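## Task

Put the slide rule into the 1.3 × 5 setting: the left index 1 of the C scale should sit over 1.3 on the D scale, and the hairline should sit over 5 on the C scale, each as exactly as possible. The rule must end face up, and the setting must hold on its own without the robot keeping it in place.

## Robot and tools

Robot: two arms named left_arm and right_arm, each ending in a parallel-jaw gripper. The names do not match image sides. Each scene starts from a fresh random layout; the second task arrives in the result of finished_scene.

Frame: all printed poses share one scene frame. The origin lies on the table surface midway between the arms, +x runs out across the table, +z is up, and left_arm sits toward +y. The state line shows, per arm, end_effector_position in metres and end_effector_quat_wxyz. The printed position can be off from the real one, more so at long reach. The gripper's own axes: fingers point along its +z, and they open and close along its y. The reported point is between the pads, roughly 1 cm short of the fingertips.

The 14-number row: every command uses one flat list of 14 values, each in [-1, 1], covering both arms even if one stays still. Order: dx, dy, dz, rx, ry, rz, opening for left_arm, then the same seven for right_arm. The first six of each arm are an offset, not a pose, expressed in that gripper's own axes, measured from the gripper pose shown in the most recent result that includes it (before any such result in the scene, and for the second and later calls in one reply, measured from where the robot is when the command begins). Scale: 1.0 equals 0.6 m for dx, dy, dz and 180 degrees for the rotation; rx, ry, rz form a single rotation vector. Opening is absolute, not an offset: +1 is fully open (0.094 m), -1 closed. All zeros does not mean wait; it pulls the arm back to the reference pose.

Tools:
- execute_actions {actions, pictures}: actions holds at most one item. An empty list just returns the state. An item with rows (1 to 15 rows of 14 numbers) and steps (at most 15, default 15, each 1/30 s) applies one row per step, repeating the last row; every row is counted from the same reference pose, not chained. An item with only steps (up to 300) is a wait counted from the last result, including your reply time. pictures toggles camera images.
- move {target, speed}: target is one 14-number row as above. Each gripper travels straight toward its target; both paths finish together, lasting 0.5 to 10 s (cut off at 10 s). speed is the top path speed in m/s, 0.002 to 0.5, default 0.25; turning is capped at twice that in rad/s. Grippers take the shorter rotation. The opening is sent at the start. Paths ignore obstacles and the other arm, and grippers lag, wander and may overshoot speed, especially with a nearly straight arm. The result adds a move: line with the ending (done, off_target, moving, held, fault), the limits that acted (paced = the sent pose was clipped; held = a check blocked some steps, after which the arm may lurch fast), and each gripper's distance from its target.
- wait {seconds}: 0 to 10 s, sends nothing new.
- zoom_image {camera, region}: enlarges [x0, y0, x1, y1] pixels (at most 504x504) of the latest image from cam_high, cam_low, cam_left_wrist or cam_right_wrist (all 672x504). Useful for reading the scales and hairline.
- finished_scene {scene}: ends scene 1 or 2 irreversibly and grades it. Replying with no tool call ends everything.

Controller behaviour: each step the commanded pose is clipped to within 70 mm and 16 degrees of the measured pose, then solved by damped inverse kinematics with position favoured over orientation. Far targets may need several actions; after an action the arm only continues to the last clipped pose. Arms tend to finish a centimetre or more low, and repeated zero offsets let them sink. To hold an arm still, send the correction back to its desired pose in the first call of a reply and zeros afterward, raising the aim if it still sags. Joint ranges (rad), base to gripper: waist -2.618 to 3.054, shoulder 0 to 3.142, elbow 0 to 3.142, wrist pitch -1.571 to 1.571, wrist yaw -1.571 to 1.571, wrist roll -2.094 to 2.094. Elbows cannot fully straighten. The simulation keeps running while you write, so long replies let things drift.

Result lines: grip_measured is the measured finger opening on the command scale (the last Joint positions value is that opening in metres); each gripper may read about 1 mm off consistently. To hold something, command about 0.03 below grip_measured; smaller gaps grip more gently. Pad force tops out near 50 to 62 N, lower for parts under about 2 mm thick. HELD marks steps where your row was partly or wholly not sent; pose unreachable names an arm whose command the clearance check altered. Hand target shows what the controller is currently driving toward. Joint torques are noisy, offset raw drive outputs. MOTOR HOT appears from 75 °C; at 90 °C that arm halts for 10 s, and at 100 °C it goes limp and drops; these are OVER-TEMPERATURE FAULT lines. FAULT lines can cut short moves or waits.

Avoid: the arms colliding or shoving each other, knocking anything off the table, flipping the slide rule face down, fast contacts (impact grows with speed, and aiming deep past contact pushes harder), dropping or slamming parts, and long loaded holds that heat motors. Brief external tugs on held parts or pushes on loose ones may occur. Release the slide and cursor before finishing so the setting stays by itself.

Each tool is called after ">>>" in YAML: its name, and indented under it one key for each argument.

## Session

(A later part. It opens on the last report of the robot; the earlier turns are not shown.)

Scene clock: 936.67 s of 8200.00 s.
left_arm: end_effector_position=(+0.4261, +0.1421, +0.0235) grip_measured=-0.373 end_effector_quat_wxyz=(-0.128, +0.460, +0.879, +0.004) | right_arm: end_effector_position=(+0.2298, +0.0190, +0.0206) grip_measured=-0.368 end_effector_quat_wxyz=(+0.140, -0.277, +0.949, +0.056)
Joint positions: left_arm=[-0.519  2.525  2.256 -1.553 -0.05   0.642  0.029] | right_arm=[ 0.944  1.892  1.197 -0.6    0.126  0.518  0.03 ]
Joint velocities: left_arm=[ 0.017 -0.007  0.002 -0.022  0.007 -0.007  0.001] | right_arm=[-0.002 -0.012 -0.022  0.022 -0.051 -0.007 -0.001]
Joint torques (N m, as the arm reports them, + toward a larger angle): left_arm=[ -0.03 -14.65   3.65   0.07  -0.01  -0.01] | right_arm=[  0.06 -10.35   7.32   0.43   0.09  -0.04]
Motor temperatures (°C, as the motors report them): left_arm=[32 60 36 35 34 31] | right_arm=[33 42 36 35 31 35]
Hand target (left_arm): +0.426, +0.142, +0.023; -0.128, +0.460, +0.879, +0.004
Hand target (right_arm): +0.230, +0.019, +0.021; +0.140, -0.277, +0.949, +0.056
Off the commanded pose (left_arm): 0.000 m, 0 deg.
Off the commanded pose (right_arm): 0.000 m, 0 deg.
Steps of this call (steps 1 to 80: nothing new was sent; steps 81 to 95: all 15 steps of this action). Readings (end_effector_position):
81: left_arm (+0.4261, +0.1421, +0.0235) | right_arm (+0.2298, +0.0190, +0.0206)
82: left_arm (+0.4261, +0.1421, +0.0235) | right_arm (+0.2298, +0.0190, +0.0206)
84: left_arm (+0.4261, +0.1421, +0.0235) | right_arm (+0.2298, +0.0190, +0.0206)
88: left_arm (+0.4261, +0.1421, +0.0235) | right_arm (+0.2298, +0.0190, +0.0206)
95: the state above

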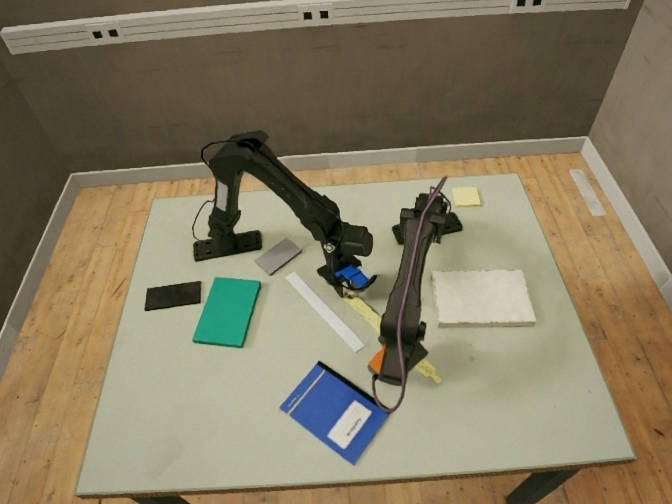

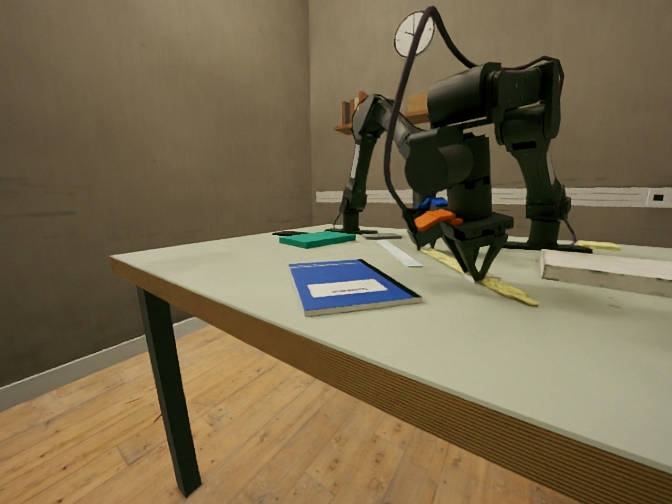

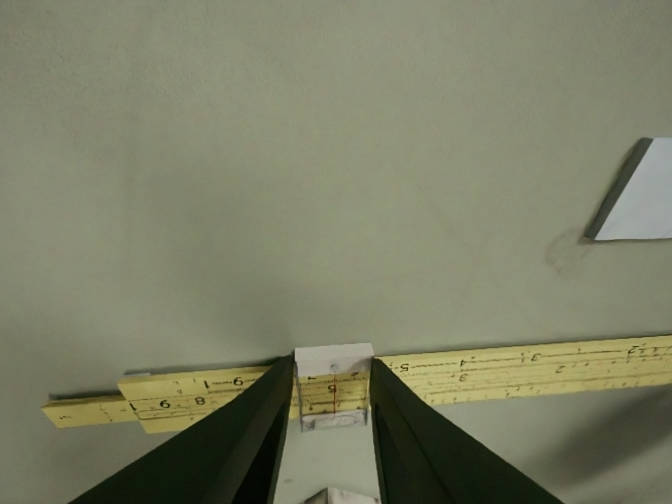

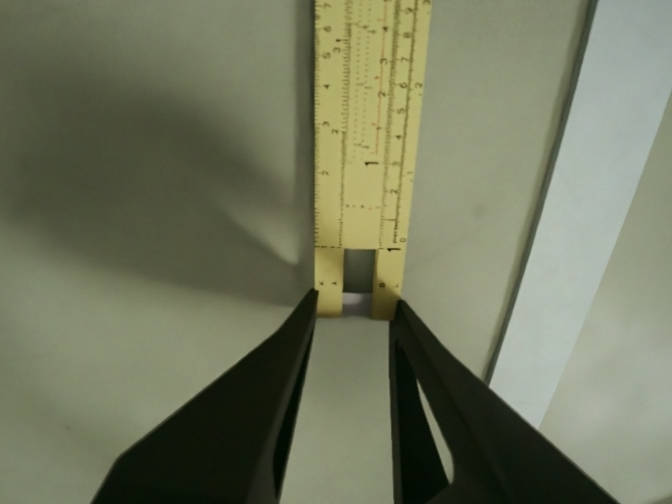

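>>> move:
  target: [0,0,0,0,0,0,-0.25,0,0,0,0,0,0,-0.41]

>>> move:
  target: [0,0,0.006,0,0,0,-0.25,0,0,0,0,0,0,-0.41]
  speed: 0.01

>>> zoom_image:
  camera: "cam_left_wrist"
  region: [260,320,420,440]

Scene clock: 942.57 s of 8200.00 s.
left_arm: end_effector_position=(+0.4261, +0.1421, +0.0235) grip_measured=-0.252 end_effector_quat_wxyz=(-0.128, +0.460, +0.879, +0.004) | right_arm: end_effector_position=(+0.2298, +0.0190, +0.0206) grip_measured=-0.368 end_effector_quat_wxyz=(+0.140, -0.277, +0.949, +0.056)
Joint positions: left_arm=[-0.519  2.525  2.256 -1.553 -0.05   0.642  0.035] | right_arm=[ 0.944  1.892  1.197 -0.6    0.126  0.518  0.03 ]
Joint velocities: left_arm=[ 0.002 -0.017 -0.007 -0.022 -0.095  0.022 -0.001] | right_arm=[-0.007 -0.012 -0.022  0.037 -0.051  0.022 -0.001]
Joint torques (N m, as the arm reports them, + toward a larger angle): left_arm=[  0.07 -14.79   3.51   0.04   0.    -0.03] | right_arm=[  0.08 -10.57   7.28   0.4    0.07  -0.01]
Motor temperatures (°C, as the motors report them): left_arm=[32 60 36 35 34 31] | right_arm=[33 42 36 35 31 35]
Hand target (left_arm): +0.426, +0.142, +0.023; -0.128, +0.460, +0.879, +0.004
Hand target (right_arm): +0.230, +0.019, +0.021; +0.140, -0.277, +0.949, +0.056
Off the commanded pose (left_arm): 0.000 m, 0 deg.
Off the commanded pose (right_arm): 0.000 m, 0 deg.
After step 90, 2.20 s passed at rest.
move: done

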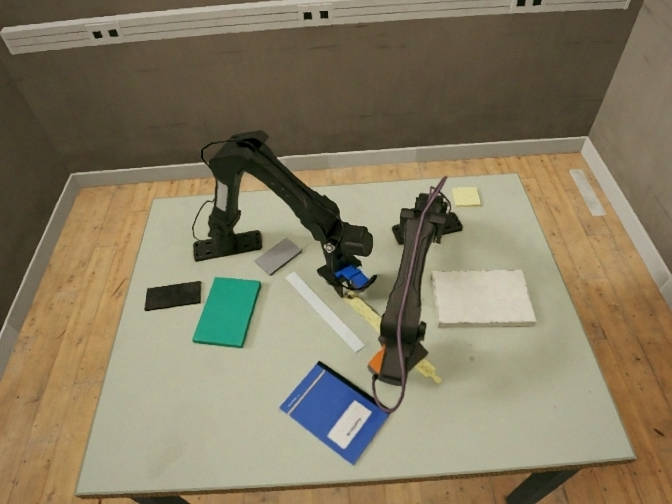

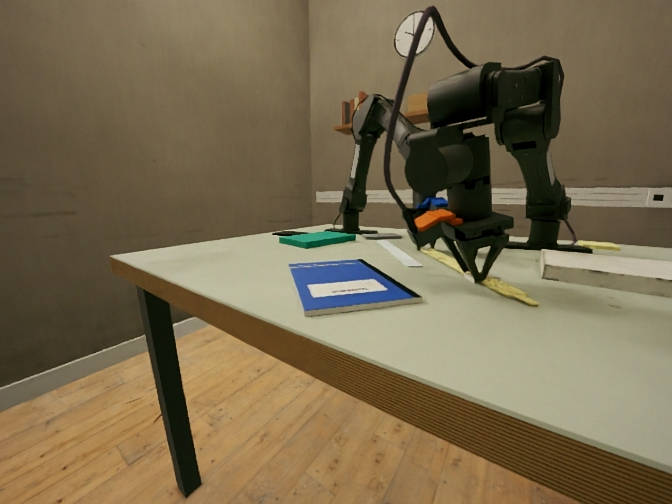

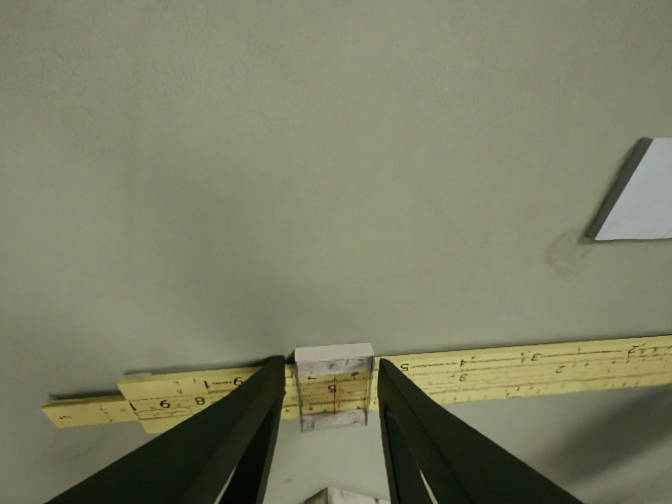

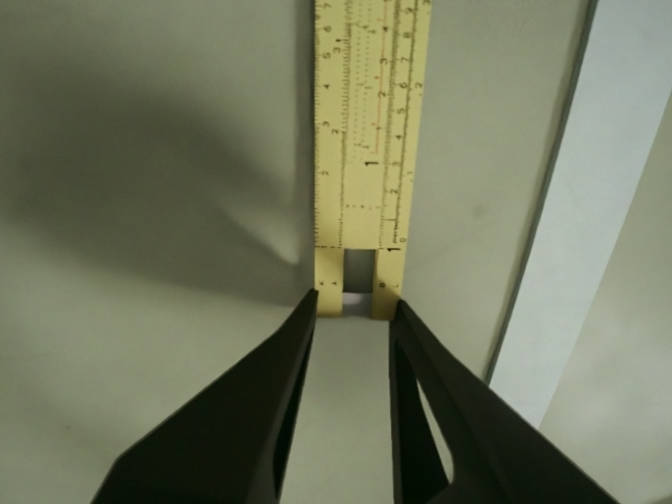

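Scene clock: 943.27 s of 8200.00 s.
left_arm: end_effector_position=(+0.4260, +0.1422, +0.0226) grip_measured=-0.252 end_effector_quat_wxyz=(-0.128, +0.460, +0.879, +0.004) | right_arm: end_effector_position=(+0.2298, +0.0190, +0.0206) grip_measured=-0.368 end_effector_quat_wxyz=(+0.140, -0.277, +0.949, +0.056)
Joint positions: left_arm=[-0.519  2.525  2.252 -1.55  -0.05   0.642  0.035] | right_arm=[ 0.944  1.892  1.197 -0.6    0.126  0.518  0.03 ]
Joint velocities: left_arm=[ 0.007 -0.012  0.012  0.007 -0.007 -0.007  0.001] | right_arm=[-0.007 -0.007  0.027  0.051 -0.037 -0.022 -0.001]
Joint torques (N m, as the arm reports them, + toward a larger angle): left_arm=[ -0.11 -14.87   2.28   0.22  -0.02   0.02] | right_arm=[  0.07 -10.56   7.17   0.44   0.05  -0.07]
Motor temperatures (°C, as the motors report them): left_arm=[32 60 36 35 34 31] | right_arm=[33 42 36 35 31 35]
Hand target (left_arm): +0.425, +0.143, +0.020; -0.128, +0.460, +0.879, +0.004
Hand target (right_arm): +0.230, +0.019, +0.021; +0.140, -0.277, +0.949, +0.056
Off the commanded pose (left_arm): 0.003 m, 0 deg.
Off the commanded pose (right_arm): 0.000 m, 0 deg.
move: done

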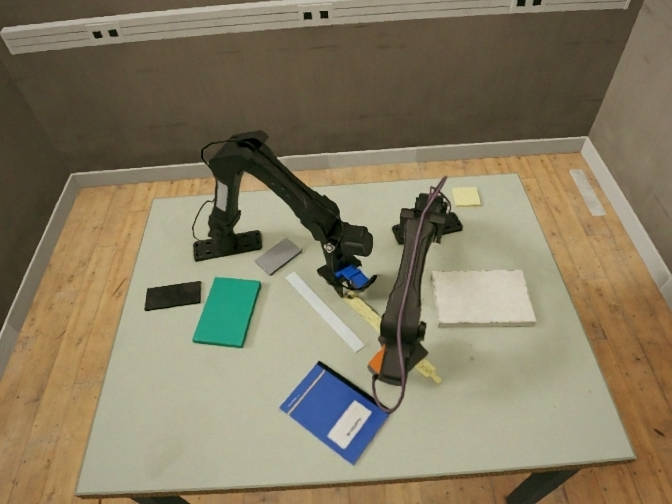

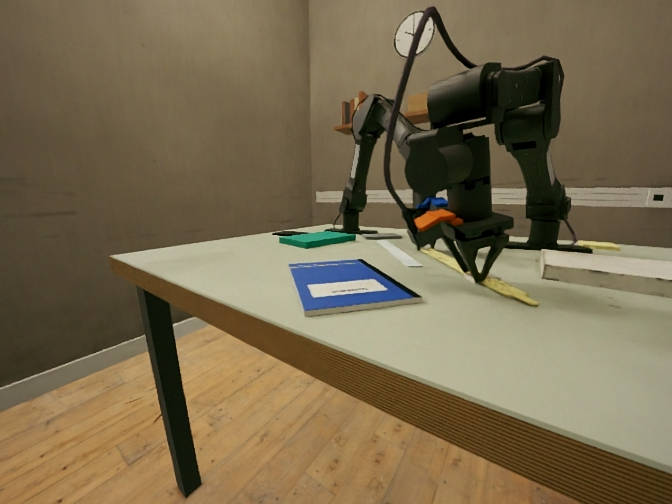

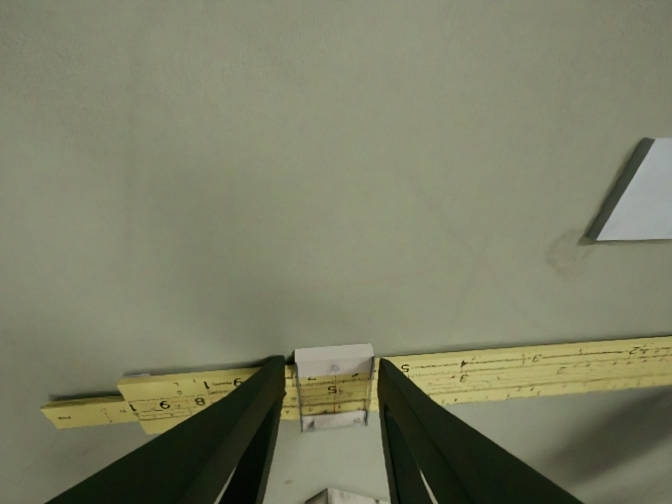

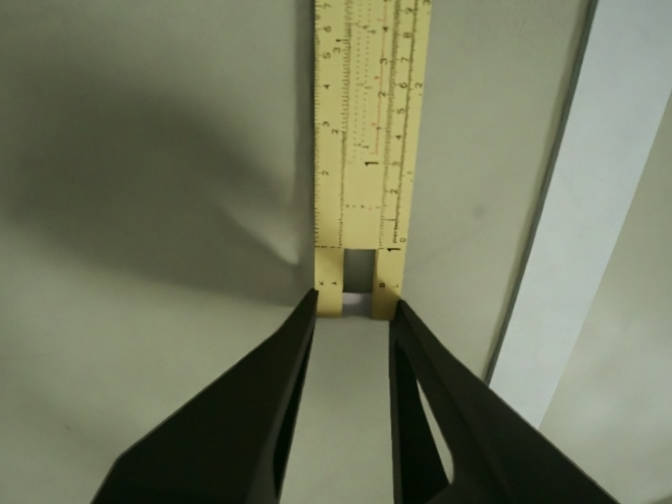

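Region (260, 320, 420, 440) of cam_left_wrist's 672x504 image, scaled by 3.150, with more detail than that image has; it fills the top 378 rows of this view, and the rest is white.

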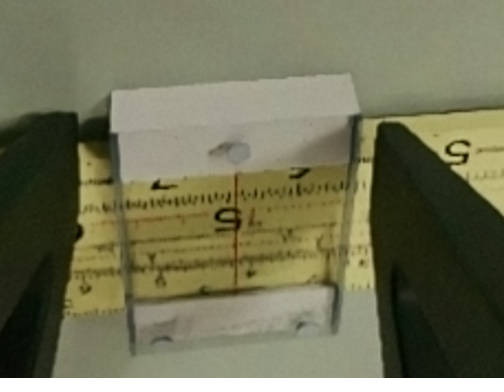

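>>> execute_actions:
  actions:
    - {"rows":[[0,0,0,0,0,0,-0.3,0,0,0,0,0,0,-0.41],[0,0,0,0,0,0,-0.3,0,0,0,0,0,0,-0.41],[0,0,0,0,0,0,-0.3,0,0,0,0,0,0,-0.41],[0,0,0,0,0,0,-0.33,0,0,0,0,0,0,-0.41],[0,0,0,0,0,0,-0.33,0,0,0,0,0,0,-0.41],[0,0,0,0,0,0,-0.33,0,0,0,0,0,0,-0.41],[0,0,0,0,0,0,-0.36,0,0,0,0,0,0,-0.41],[0,0,0,0,0,0,-0.36,0,0,0,0,0,0,-0.41],[0,0,0,0,0,0,-0.36,0,0,0,0,0,0,-0.41],[0,0,0,0,0,0,-0.385,0,0,0,0,0,0,-0.41]],"steps":15}

>>> zoom_image:
  camera: "cam_left_wrist"
  region: [260,320,420,440]

Scene clock: 948.03 s of 8200.00 s.
left_arm: end_effector_position=(+0.4258, +0.1422, +0.0227) grip_measured=-0.383 end_effector_quat_wxyz=(-0.128, +0.460, +0.879, +0.004) | right_arm: end_effector_position=(+0.2298, +0.0190, +0.0206) grip_measured=-0.368 end_effector_quat_wxyz=(+0.140, -0.277, +0.949, +0.056)
Joint positions: left_arm=[-0.519  2.525  2.252 -1.551 -0.05   0.642  0.029] | right_arm=[ 0.944  1.892  1.197 -0.6    0.126  0.518  0.03 ]
Joint velocities: left_arm=[ 0.002  0.012 -0.007 -0.022 -0.037 -0.051  0.001] | right_arm=[ 0.022 -0.007 -0.002 -0.051 -0.081  0.007  0.   ]
Joint torques (N m, as the arm reports them, + toward a larger angle): left_arm=[  0.16 -14.77   3.57   0.05  -0.04  -0.04] | right_arm=[ -0.03 -10.47   7.18   0.45   0.03  -0.01]
Motor temperatures (°C, as the motors report them): left_arm=[32 60 36 35 34 31] | right_arm=[33 42 36 35 31 35]
Hand target (left_arm): +0.426, +0.142, +0.023; -0.128, +0.460, +0.879, +0.004
Hand target (right_arm): +0.230, +0.019, +0.021; +0.140, -0.277, +0.949, +0.056
Off the commanded pose (left_arm): 0.000 m, 0 deg.
Off the commanded pose (right_arm): 0.000 m, 0 deg.
Steps of this call (steps 1 to 90: nothing new was sent; then 1.27 s passed at rest; steps 91 to 105: all 15 steps of this action). Readings (end_effector_position):
91: left_arm (+0.4261, +0.1423, +0.0226) | right_arm (+0.2298, +0.0190, +0.0206)
92: left_arm (+0.4262, +0.1425, +0.0226) | right_arm (+0.2298, +0.0190, +0.0206)
94: left_arm (+0.4264, +0.1425, +0.0226) | right_arm (+0.2298, +0.0190, +0.0206)
98: left_arm (+0.4262, +0.1425, +0.0226) | right_arm (+0.2298, +0.0190, +0.0206)
105: the state above

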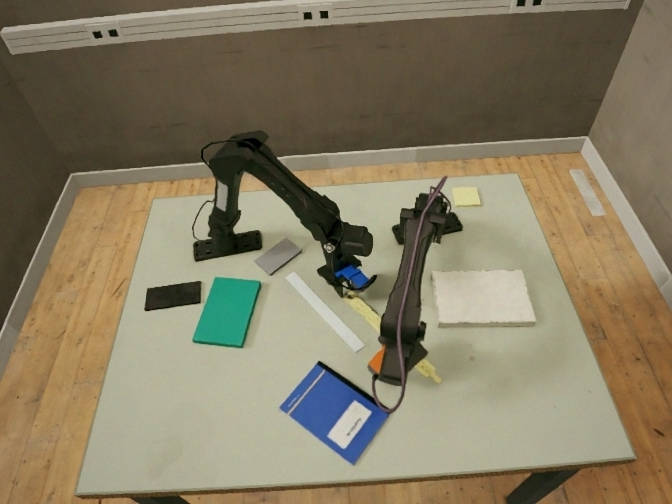

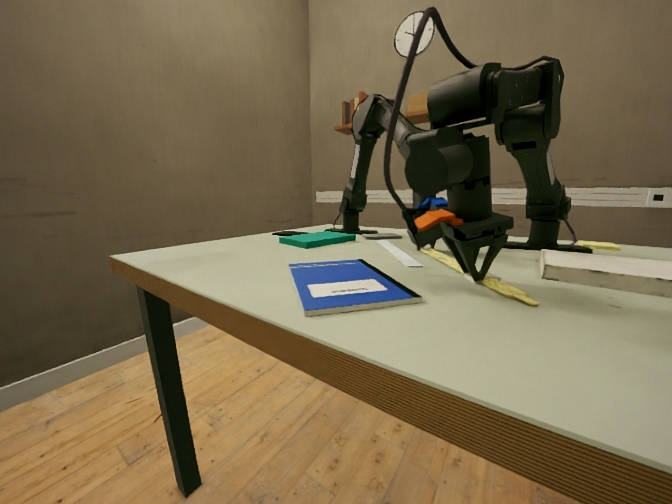

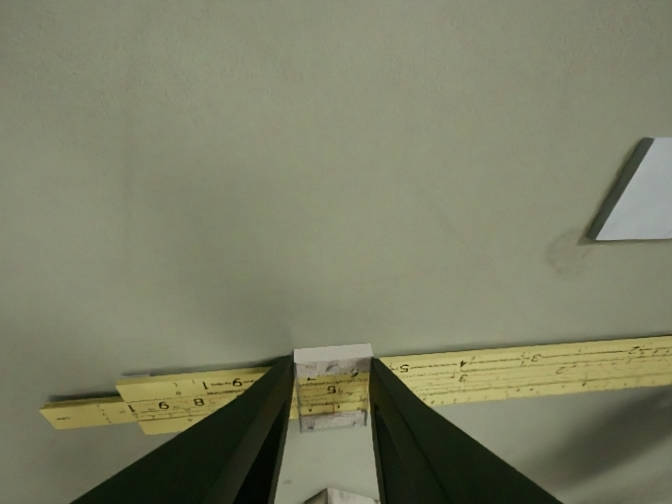

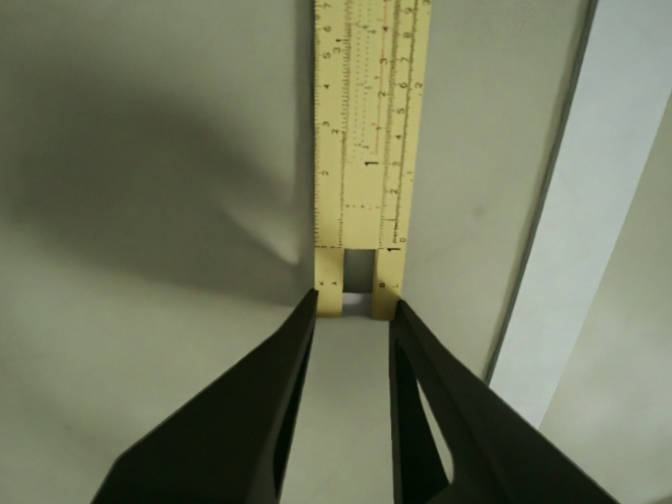

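Region (260, 320, 420, 440) of cam_left_wrist's 672x504 image, scaled by 3.150, with more detail than that image has; it fills the top 378 rows of this view, and the rest is white.

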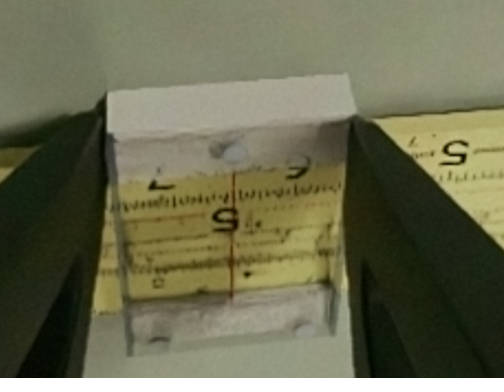

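>>> execute_actions:
  actions:
    - {"rows":[[0,0,0,0,0,0,-0.4,0,0,0,0,0,0,-0.41],[0,0,0,0,0,0,-0.4,0,0,0,0,0,0,-0.41],[0,0,0,0,0,0,-0.4,0,0,0,0,0,0,-0.41],[0,0,0,0,0,0,-0.4,0,0,0,0,0,0,-0.41],[0,0,0,0,0,0,-0.42,0,0,0,0,0,0,-0.41]],"steps":15}

>>> zoom_image:
  camera: "cam_left_wrist"
  region: [260,320,420,440]

Scene clock: 952.57 s of 8200.00 s.
left_arm: end_effector_position=(+0.4257, +0.1423, +0.0227) grip_measured=-0.417 end_effector_quat_wxyz=(-0.129, +0.460, +0.879, +0.004) | right_arm: end_effector_position=(+0.2298, +0.0190, +0.0206) grip_measured=-0.368 end_effector_quat_wxyz=(+0.140, -0.277, +0.949, +0.056)
Joint positions: left_arm=[-0.519  2.525  2.252 -1.551 -0.05   0.642  0.027] | right_arm=[ 0.944  1.892  1.197 -0.6    0.126  0.518  0.03 ]
Joint velocities: left_arm=[ 0.022 -0.012 -0.007  0.022 -0.022 -0.051 -0.001] | right_arm=[-0.032  0.007  0.012 -0.037 -0.066  0.066  0.   ]
Joint torques (N m, as the arm reports them, + toward a larger angle): left_arm=[  0.04 -14.75   3.69   0.03   0.01   0.  ] | right_arm=[  0.04 -10.4    7.32   0.42   0.1    0.05]
Motor temperatures (°C, as the motors report them): left_arm=[32 60 36 35 34 31] | right_arm=[33 42 36 35 31 35]
Hand target (left_arm): +0.426, +0.142, +0.023; -0.128, +0.460, +0.879, +0.004
Hand target (right_arm): +0.230, +0.019, +0.021; +0.140, -0.277, +0.949, +0.056
Off the commanded pose (left_arm): 0.000 m, 0 deg.
Off the commanded pose (right_arm): 0.000 m, 0 deg.
Steps of this call (steps 1 to 90: nothing new was sent; then 1.03 s passed at rest; steps 91 to 105: all 15 steps of this action). Readings (end_effector_position):
91: left_arm (+0.4257, +0.1421, +0.0227) | right_arm (+0.2298, +0.0190, +0.0206)
92: left_arm (+0.4257, +0.1422, +0.0227) | right_arm (+0.2298, +0.0190, +0.0206)
94: left_arm (+0.4257, +0.1422, +0.0227) | right_arm (+0.2298, +0.0190, +0.0206)
98: left_arm (+0.4257, +0.1423, +0.0227) | right_arm (+0.2298, +0.0190, +0.0206)
105: the state above

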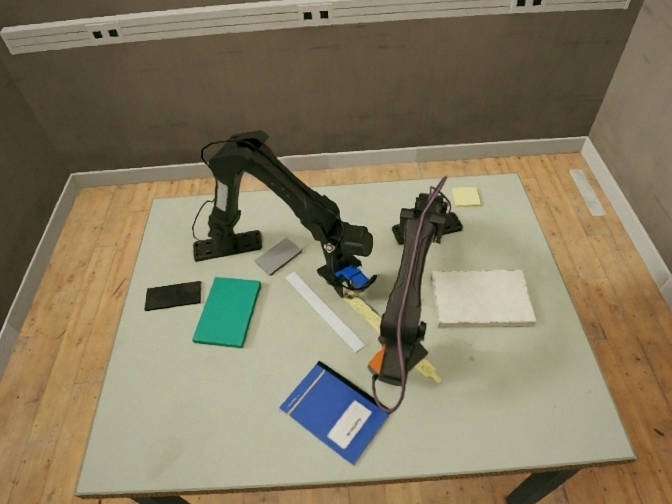

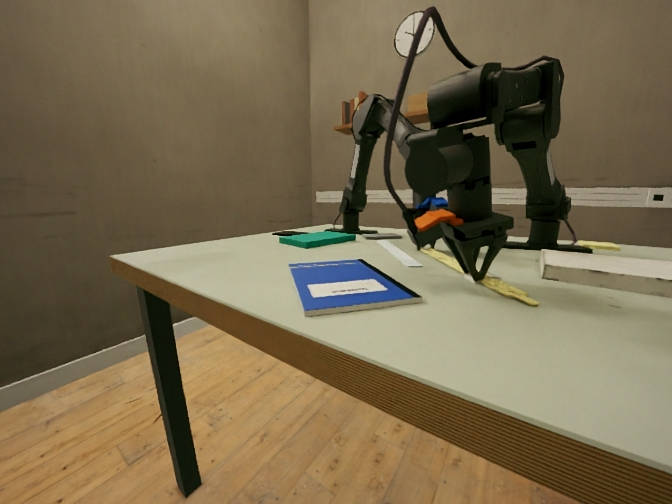

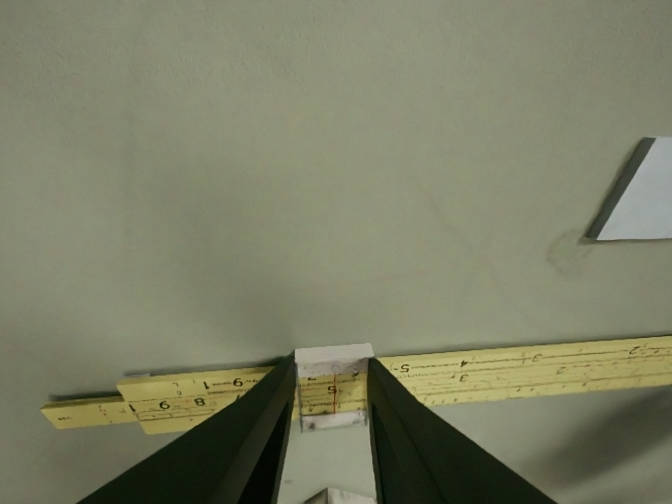

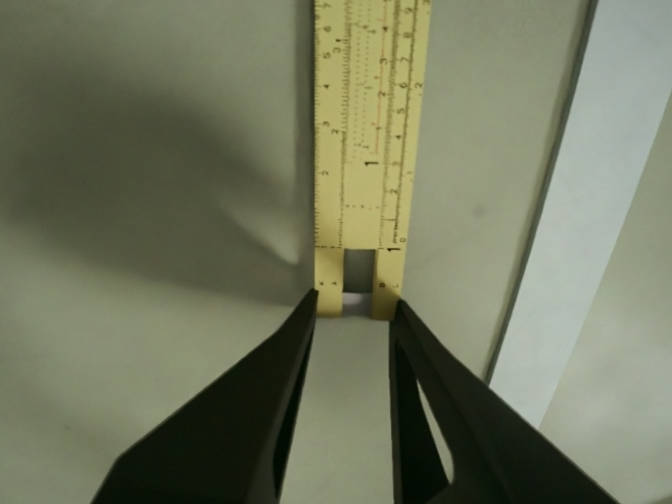

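Region (260, 320, 420, 440) of cam_left_wrist's 672x504 image, scaled by 3.150, with more detail than that image has; it fills the top 378 rows of this view, and the rest is white.

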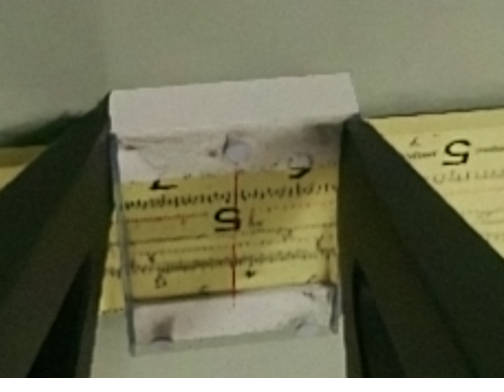

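>>> move:
  target: [-0.02,0,-0.09,0,0,0,-0.42,0,0,0,0,0,0,-0.41]
  speed: 0.06

>>> zoom_image:
  camera: "cam_left_wrist"
  region: [260,240,420,360]

>>> zoom_image:
  camera: "cam_right_wrist"
  region: [310,110,430,210]

Scene clock: 957.20 s of 8200.00 s.
left_arm: end_effector_position=(+0.4403, +0.1326, +0.0533) grip_measured=-0.418 end_effector_quat_wxyz=(-0.083, +0.463, +0.883, +0.013) | right_arm: end_effector_position=(+0.2298, +0.0190, +0.0206) grip_measured=-0.368 end_effector_quat_wxyz=(+0.140, -0.277, +0.949, +0.056)
Joint positions: left_arm=[-0.529  2.492  2.332 -1.57  -0.05   0.636  0.027] | right_arm=[ 0.944  1.892  1.197 -0.6    0.126  0.518  0.03 ]
Joint velocities: left_arm=[-0.007  0.007 -0.012  0.022 -0.037  0.051 -0.001] | right_arm=[ 0.007  0.012  0.012 -0.022  0.007 -0.022  0.   ]
Joint torques (N m, as the arm reports them, + toward a larger angle): left_arm=[ -0.83 -17.25   5.61   0.13   0.03  -0.07] | right_arm=[  0.15 -10.55   7.13   0.41   0.06  -0.01]
Motor temperatures (°C, as the motors report them): left_arm=[32 60 36 35 34 31] | right_arm=[33 42 36 35 31 35]
Hand target (left_arm): +0.443, +0.127, +0.072; -0.061, +0.463, +0.884, +0.015
Hand target (right_arm): +0.230, +0.019, +0.021; +0.140, -0.277, +0.949, +0.056
Off the commanded pose (left_arm): 0.020 m, 5 deg.
Off the commanded pose (right_arm): 0.000 m, 0 deg.
joint sent to its limit (left arm) — the command would take joint 4 (wrist pitch) past its lower limit, so that joint was sent only as far as its limit.
After step 90, 0.37 s passed at rest.
move: off_target (left_arm)

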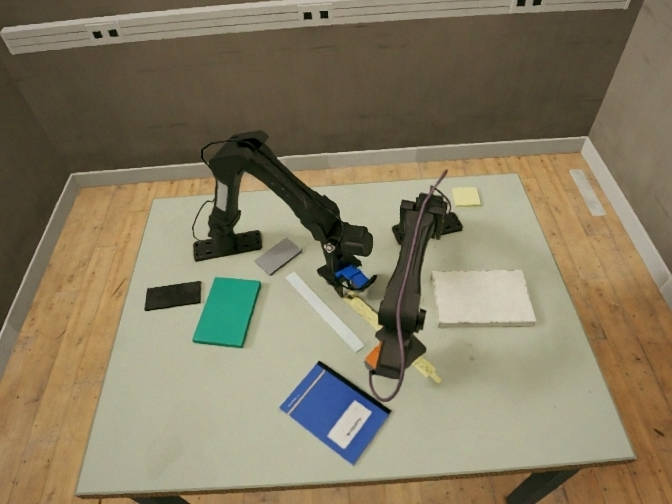

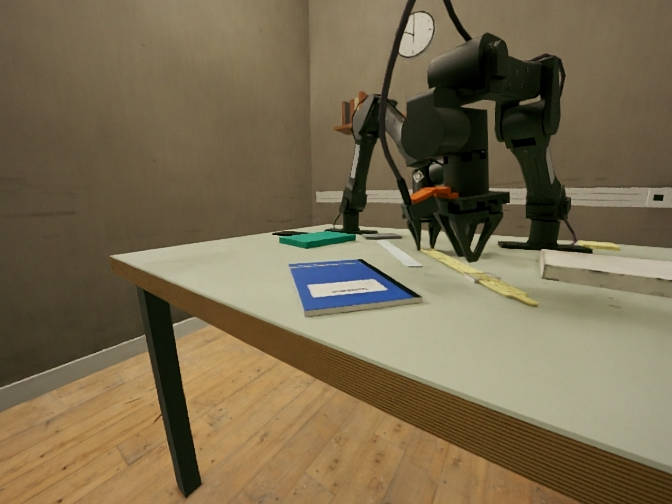

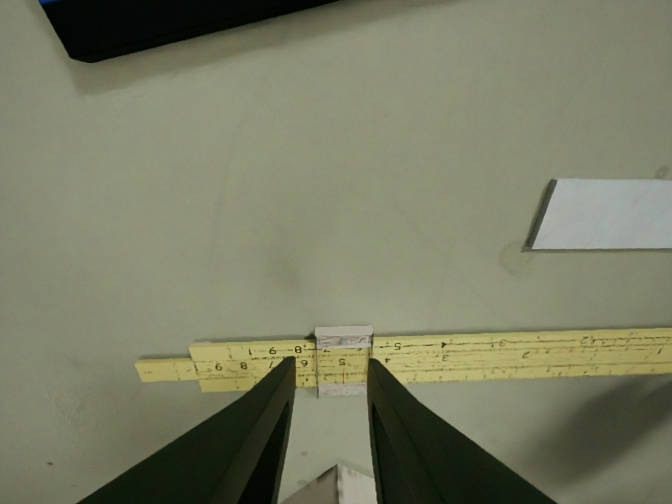

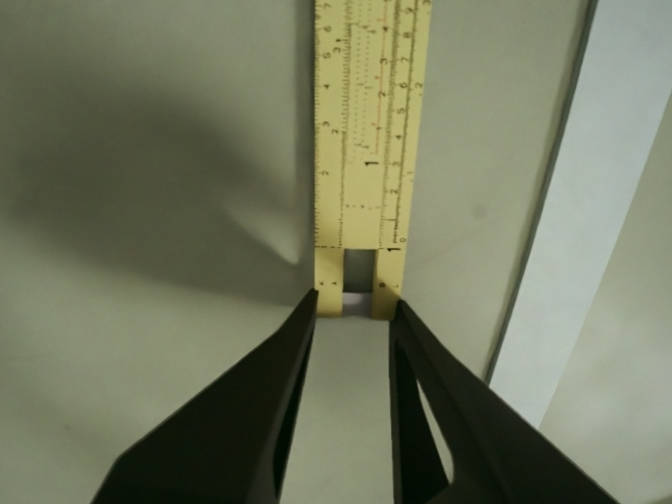

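Region (260, 240, 420, 360) of cam_left_wrist's 672x504 image, scaled by 3.150, with more detail than that image has; it fills the top 378 rows of this view, and the rest is white.

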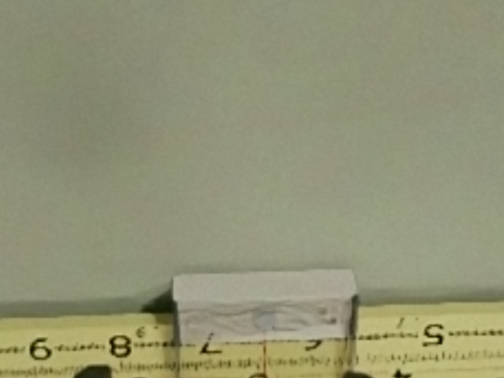

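Region (310, 110, 430, 210) of cam_right_wrist's 672x504 image, scaled by 4.200, with more detail than that image has.

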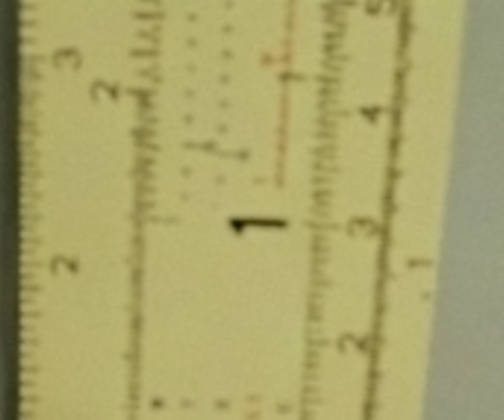

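The slide is still aligned. Releasing the rule and lifting both arms clear.

>>> move:
  target: [0,0,0,0,0,0,-0.42,0,0,0,0,0,0,0.15]

>>> move:
  target: [0,0,-0.05,0,0,0,-0.42,0,0,-0.13,0,0,0,0.15]
  speed: 0.1

>>> zoom_image:
  camera: "cam_left_wrist"
  region: [240,260,440,410]

Scene clock: 960.00 s of 8200.00 s.
left_arm: end_effector_position=(+0.4403, +0.1326, +0.0533) grip_measured=-0.418 end_effector_quat_wxyz=(-0.083, +0.463, +0.883, +0.013) | right_arm: end_effector_position=(+0.2298, +0.0190, +0.0206) grip_measured=+0.147 end_effector_quat_wxyz=(+0.140, -0.277, +0.949, +0.056)
Joint positions: left_arm=[-0.529  2.492  2.332 -1.57  -0.05   0.635  0.027] | right_arm=[ 0.944  1.892  1.197 -0.6    0.126  0.518  0.054]
Joint velocities: left_arm=[ 0.002 -0.002  0.012  0.051 -0.022  0.022  0.   ] | right_arm=[-0.012  0.007  0.002 -0.007  0.007 -0.022 -0.001]
Joint torques (N m, as the arm reports them, + toward a larger angle): left_arm=[  0.   -14.73   3.73   0.24   0.    -0.02] | right_arm=[  0.16 -10.62   7.07   0.38   0.07  -0.01]
Motor temperatures (°C, as the motors report them): left_arm=[32 61 36 35 34 31] | right_arm=[33 42 36 35 31 35]
Hand target (left_arm): +0.440, +0.133, +0.053; -0.083, +0.463, +0.883, +0.013
Hand target (right_arm): +0.230, +0.019, +0.021; +0.140, -0.277, +0.949, +0.056
Off the commanded pose (left_arm): 0.000 m, 0 deg.
Off the commanded pose (right_arm): 0.000 m, 0 deg.
move: done

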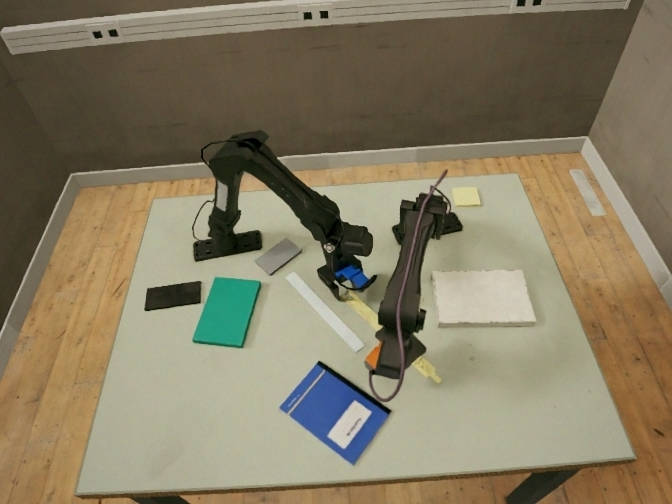

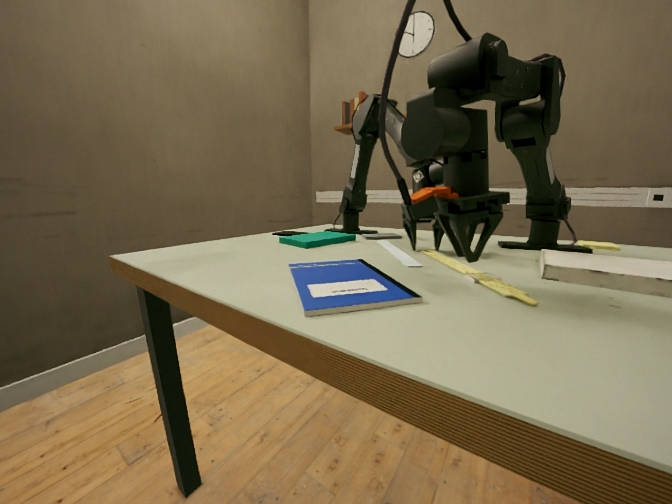

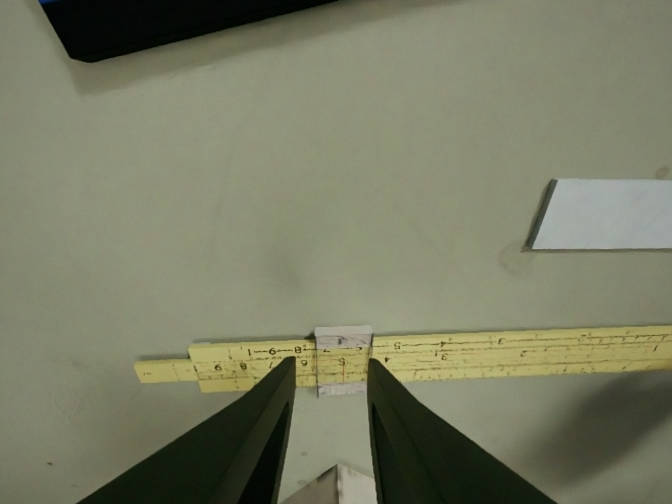

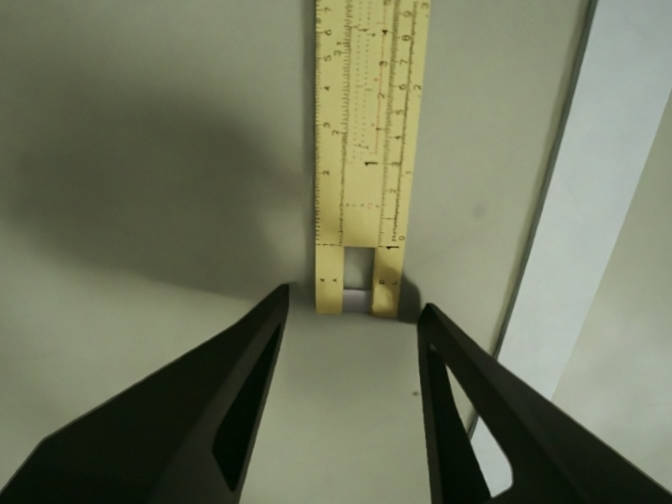

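Scene clock: 961.37 s of 8200.00 s.
left_arm: end_effector_position=(+0.4417, +0.1322, +0.0649) grip_measured=-0.418 end_effector_quat_wxyz=(-0.070, +0.463, +0.884, +0.015) | right_arm: end_effector_position=(+0.2101, +0.0007, +0.0819) grip_measured=+0.147 end_effector_quat_wxyz=(+0.129, -0.279, +0.950, +0.049)
Joint positions: left_arm=[-0.529  2.465  2.332 -1.571 -0.05   0.635  0.027] | right_arm=[ 0.97   1.744  1.275 -0.854  0.126  0.542  0.054]
Joint velocities: left_arm=[-0.022  0.032 -0.007 -0.051  0.007 -0.037 -0.   ] | right_arm=[-0.017 -0.002 -0.022 -0.037  0.037 -0.066 -0.   ]
Joint torques (N m, as the arm reports them, + toward a larger angle): left_arm=[ -0.19 -17.29   4.78   0.2   -0.02  -0.01] | right_arm=[  0.62 -10.92  10.16   0.12   0.15   0.05]
Motor temperatures (°C, as the motors report them): left_arm=[32 61 36 35 34 31] | right_arm=[33 42 36 35 31 35]
Hand target (left_arm): +0.443, +0.130, +0.082; -0.051, +0.464, +0.884, +0.018
Hand target (right_arm): +0.210, +0.005, +0.095; +0.139, -0.277, +0.949, +0.057
Off the commanded pose (left_arm): 0.018 m, 2 deg.
Off the commanded pose (right_arm): 0.014 m, 1 deg.
joint sent to its limit (left arm) — the command would take joint 4 (wrist pitch) past its lower limit, so that joint was sent only as far as its limit.
move: off_target (left_arm, right_arm)

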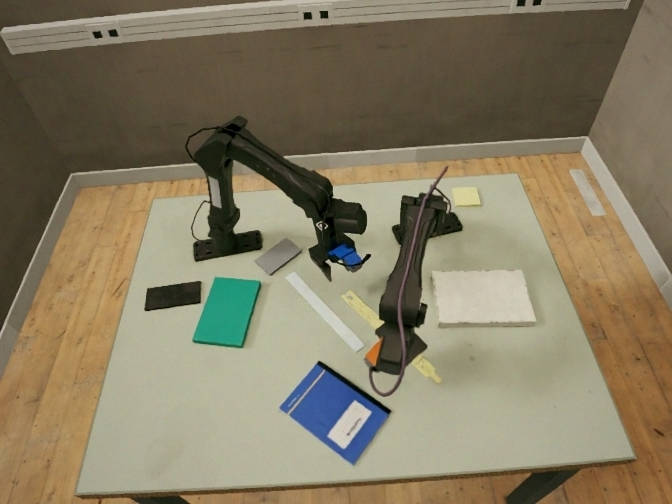

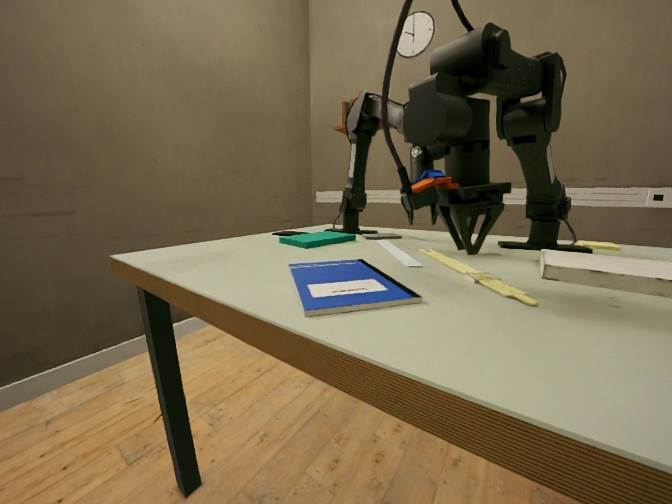

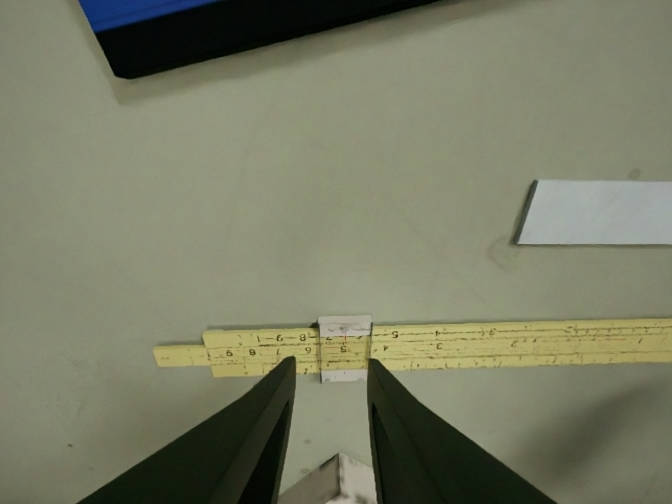

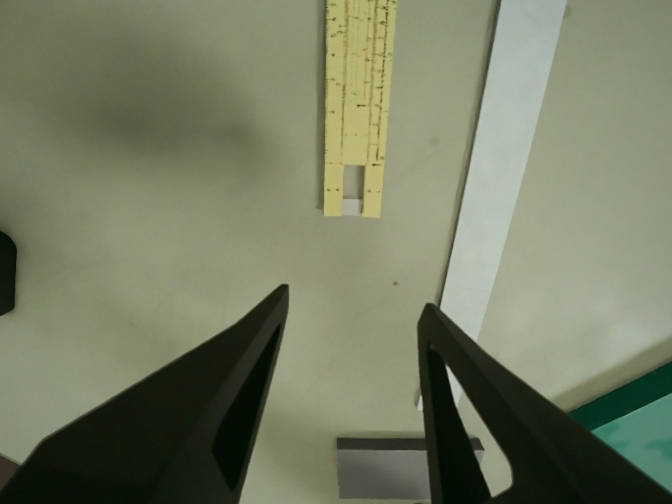

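Region (240, 260, 440, 410) of cam_left_wrist's 672x504 image, scaled by 2.520, with more detail than that image has; it fills the top 378 rows of this view, and the rest is white.

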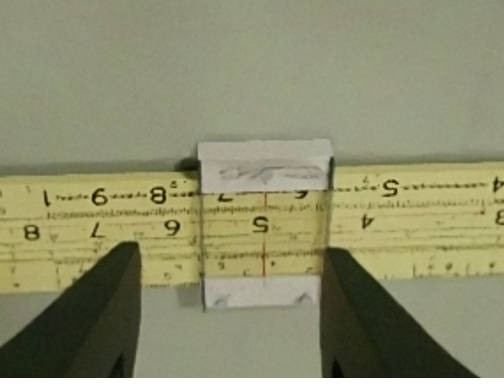

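>>> finished_scene:
  scene: 2

The scene is finished: the task was done.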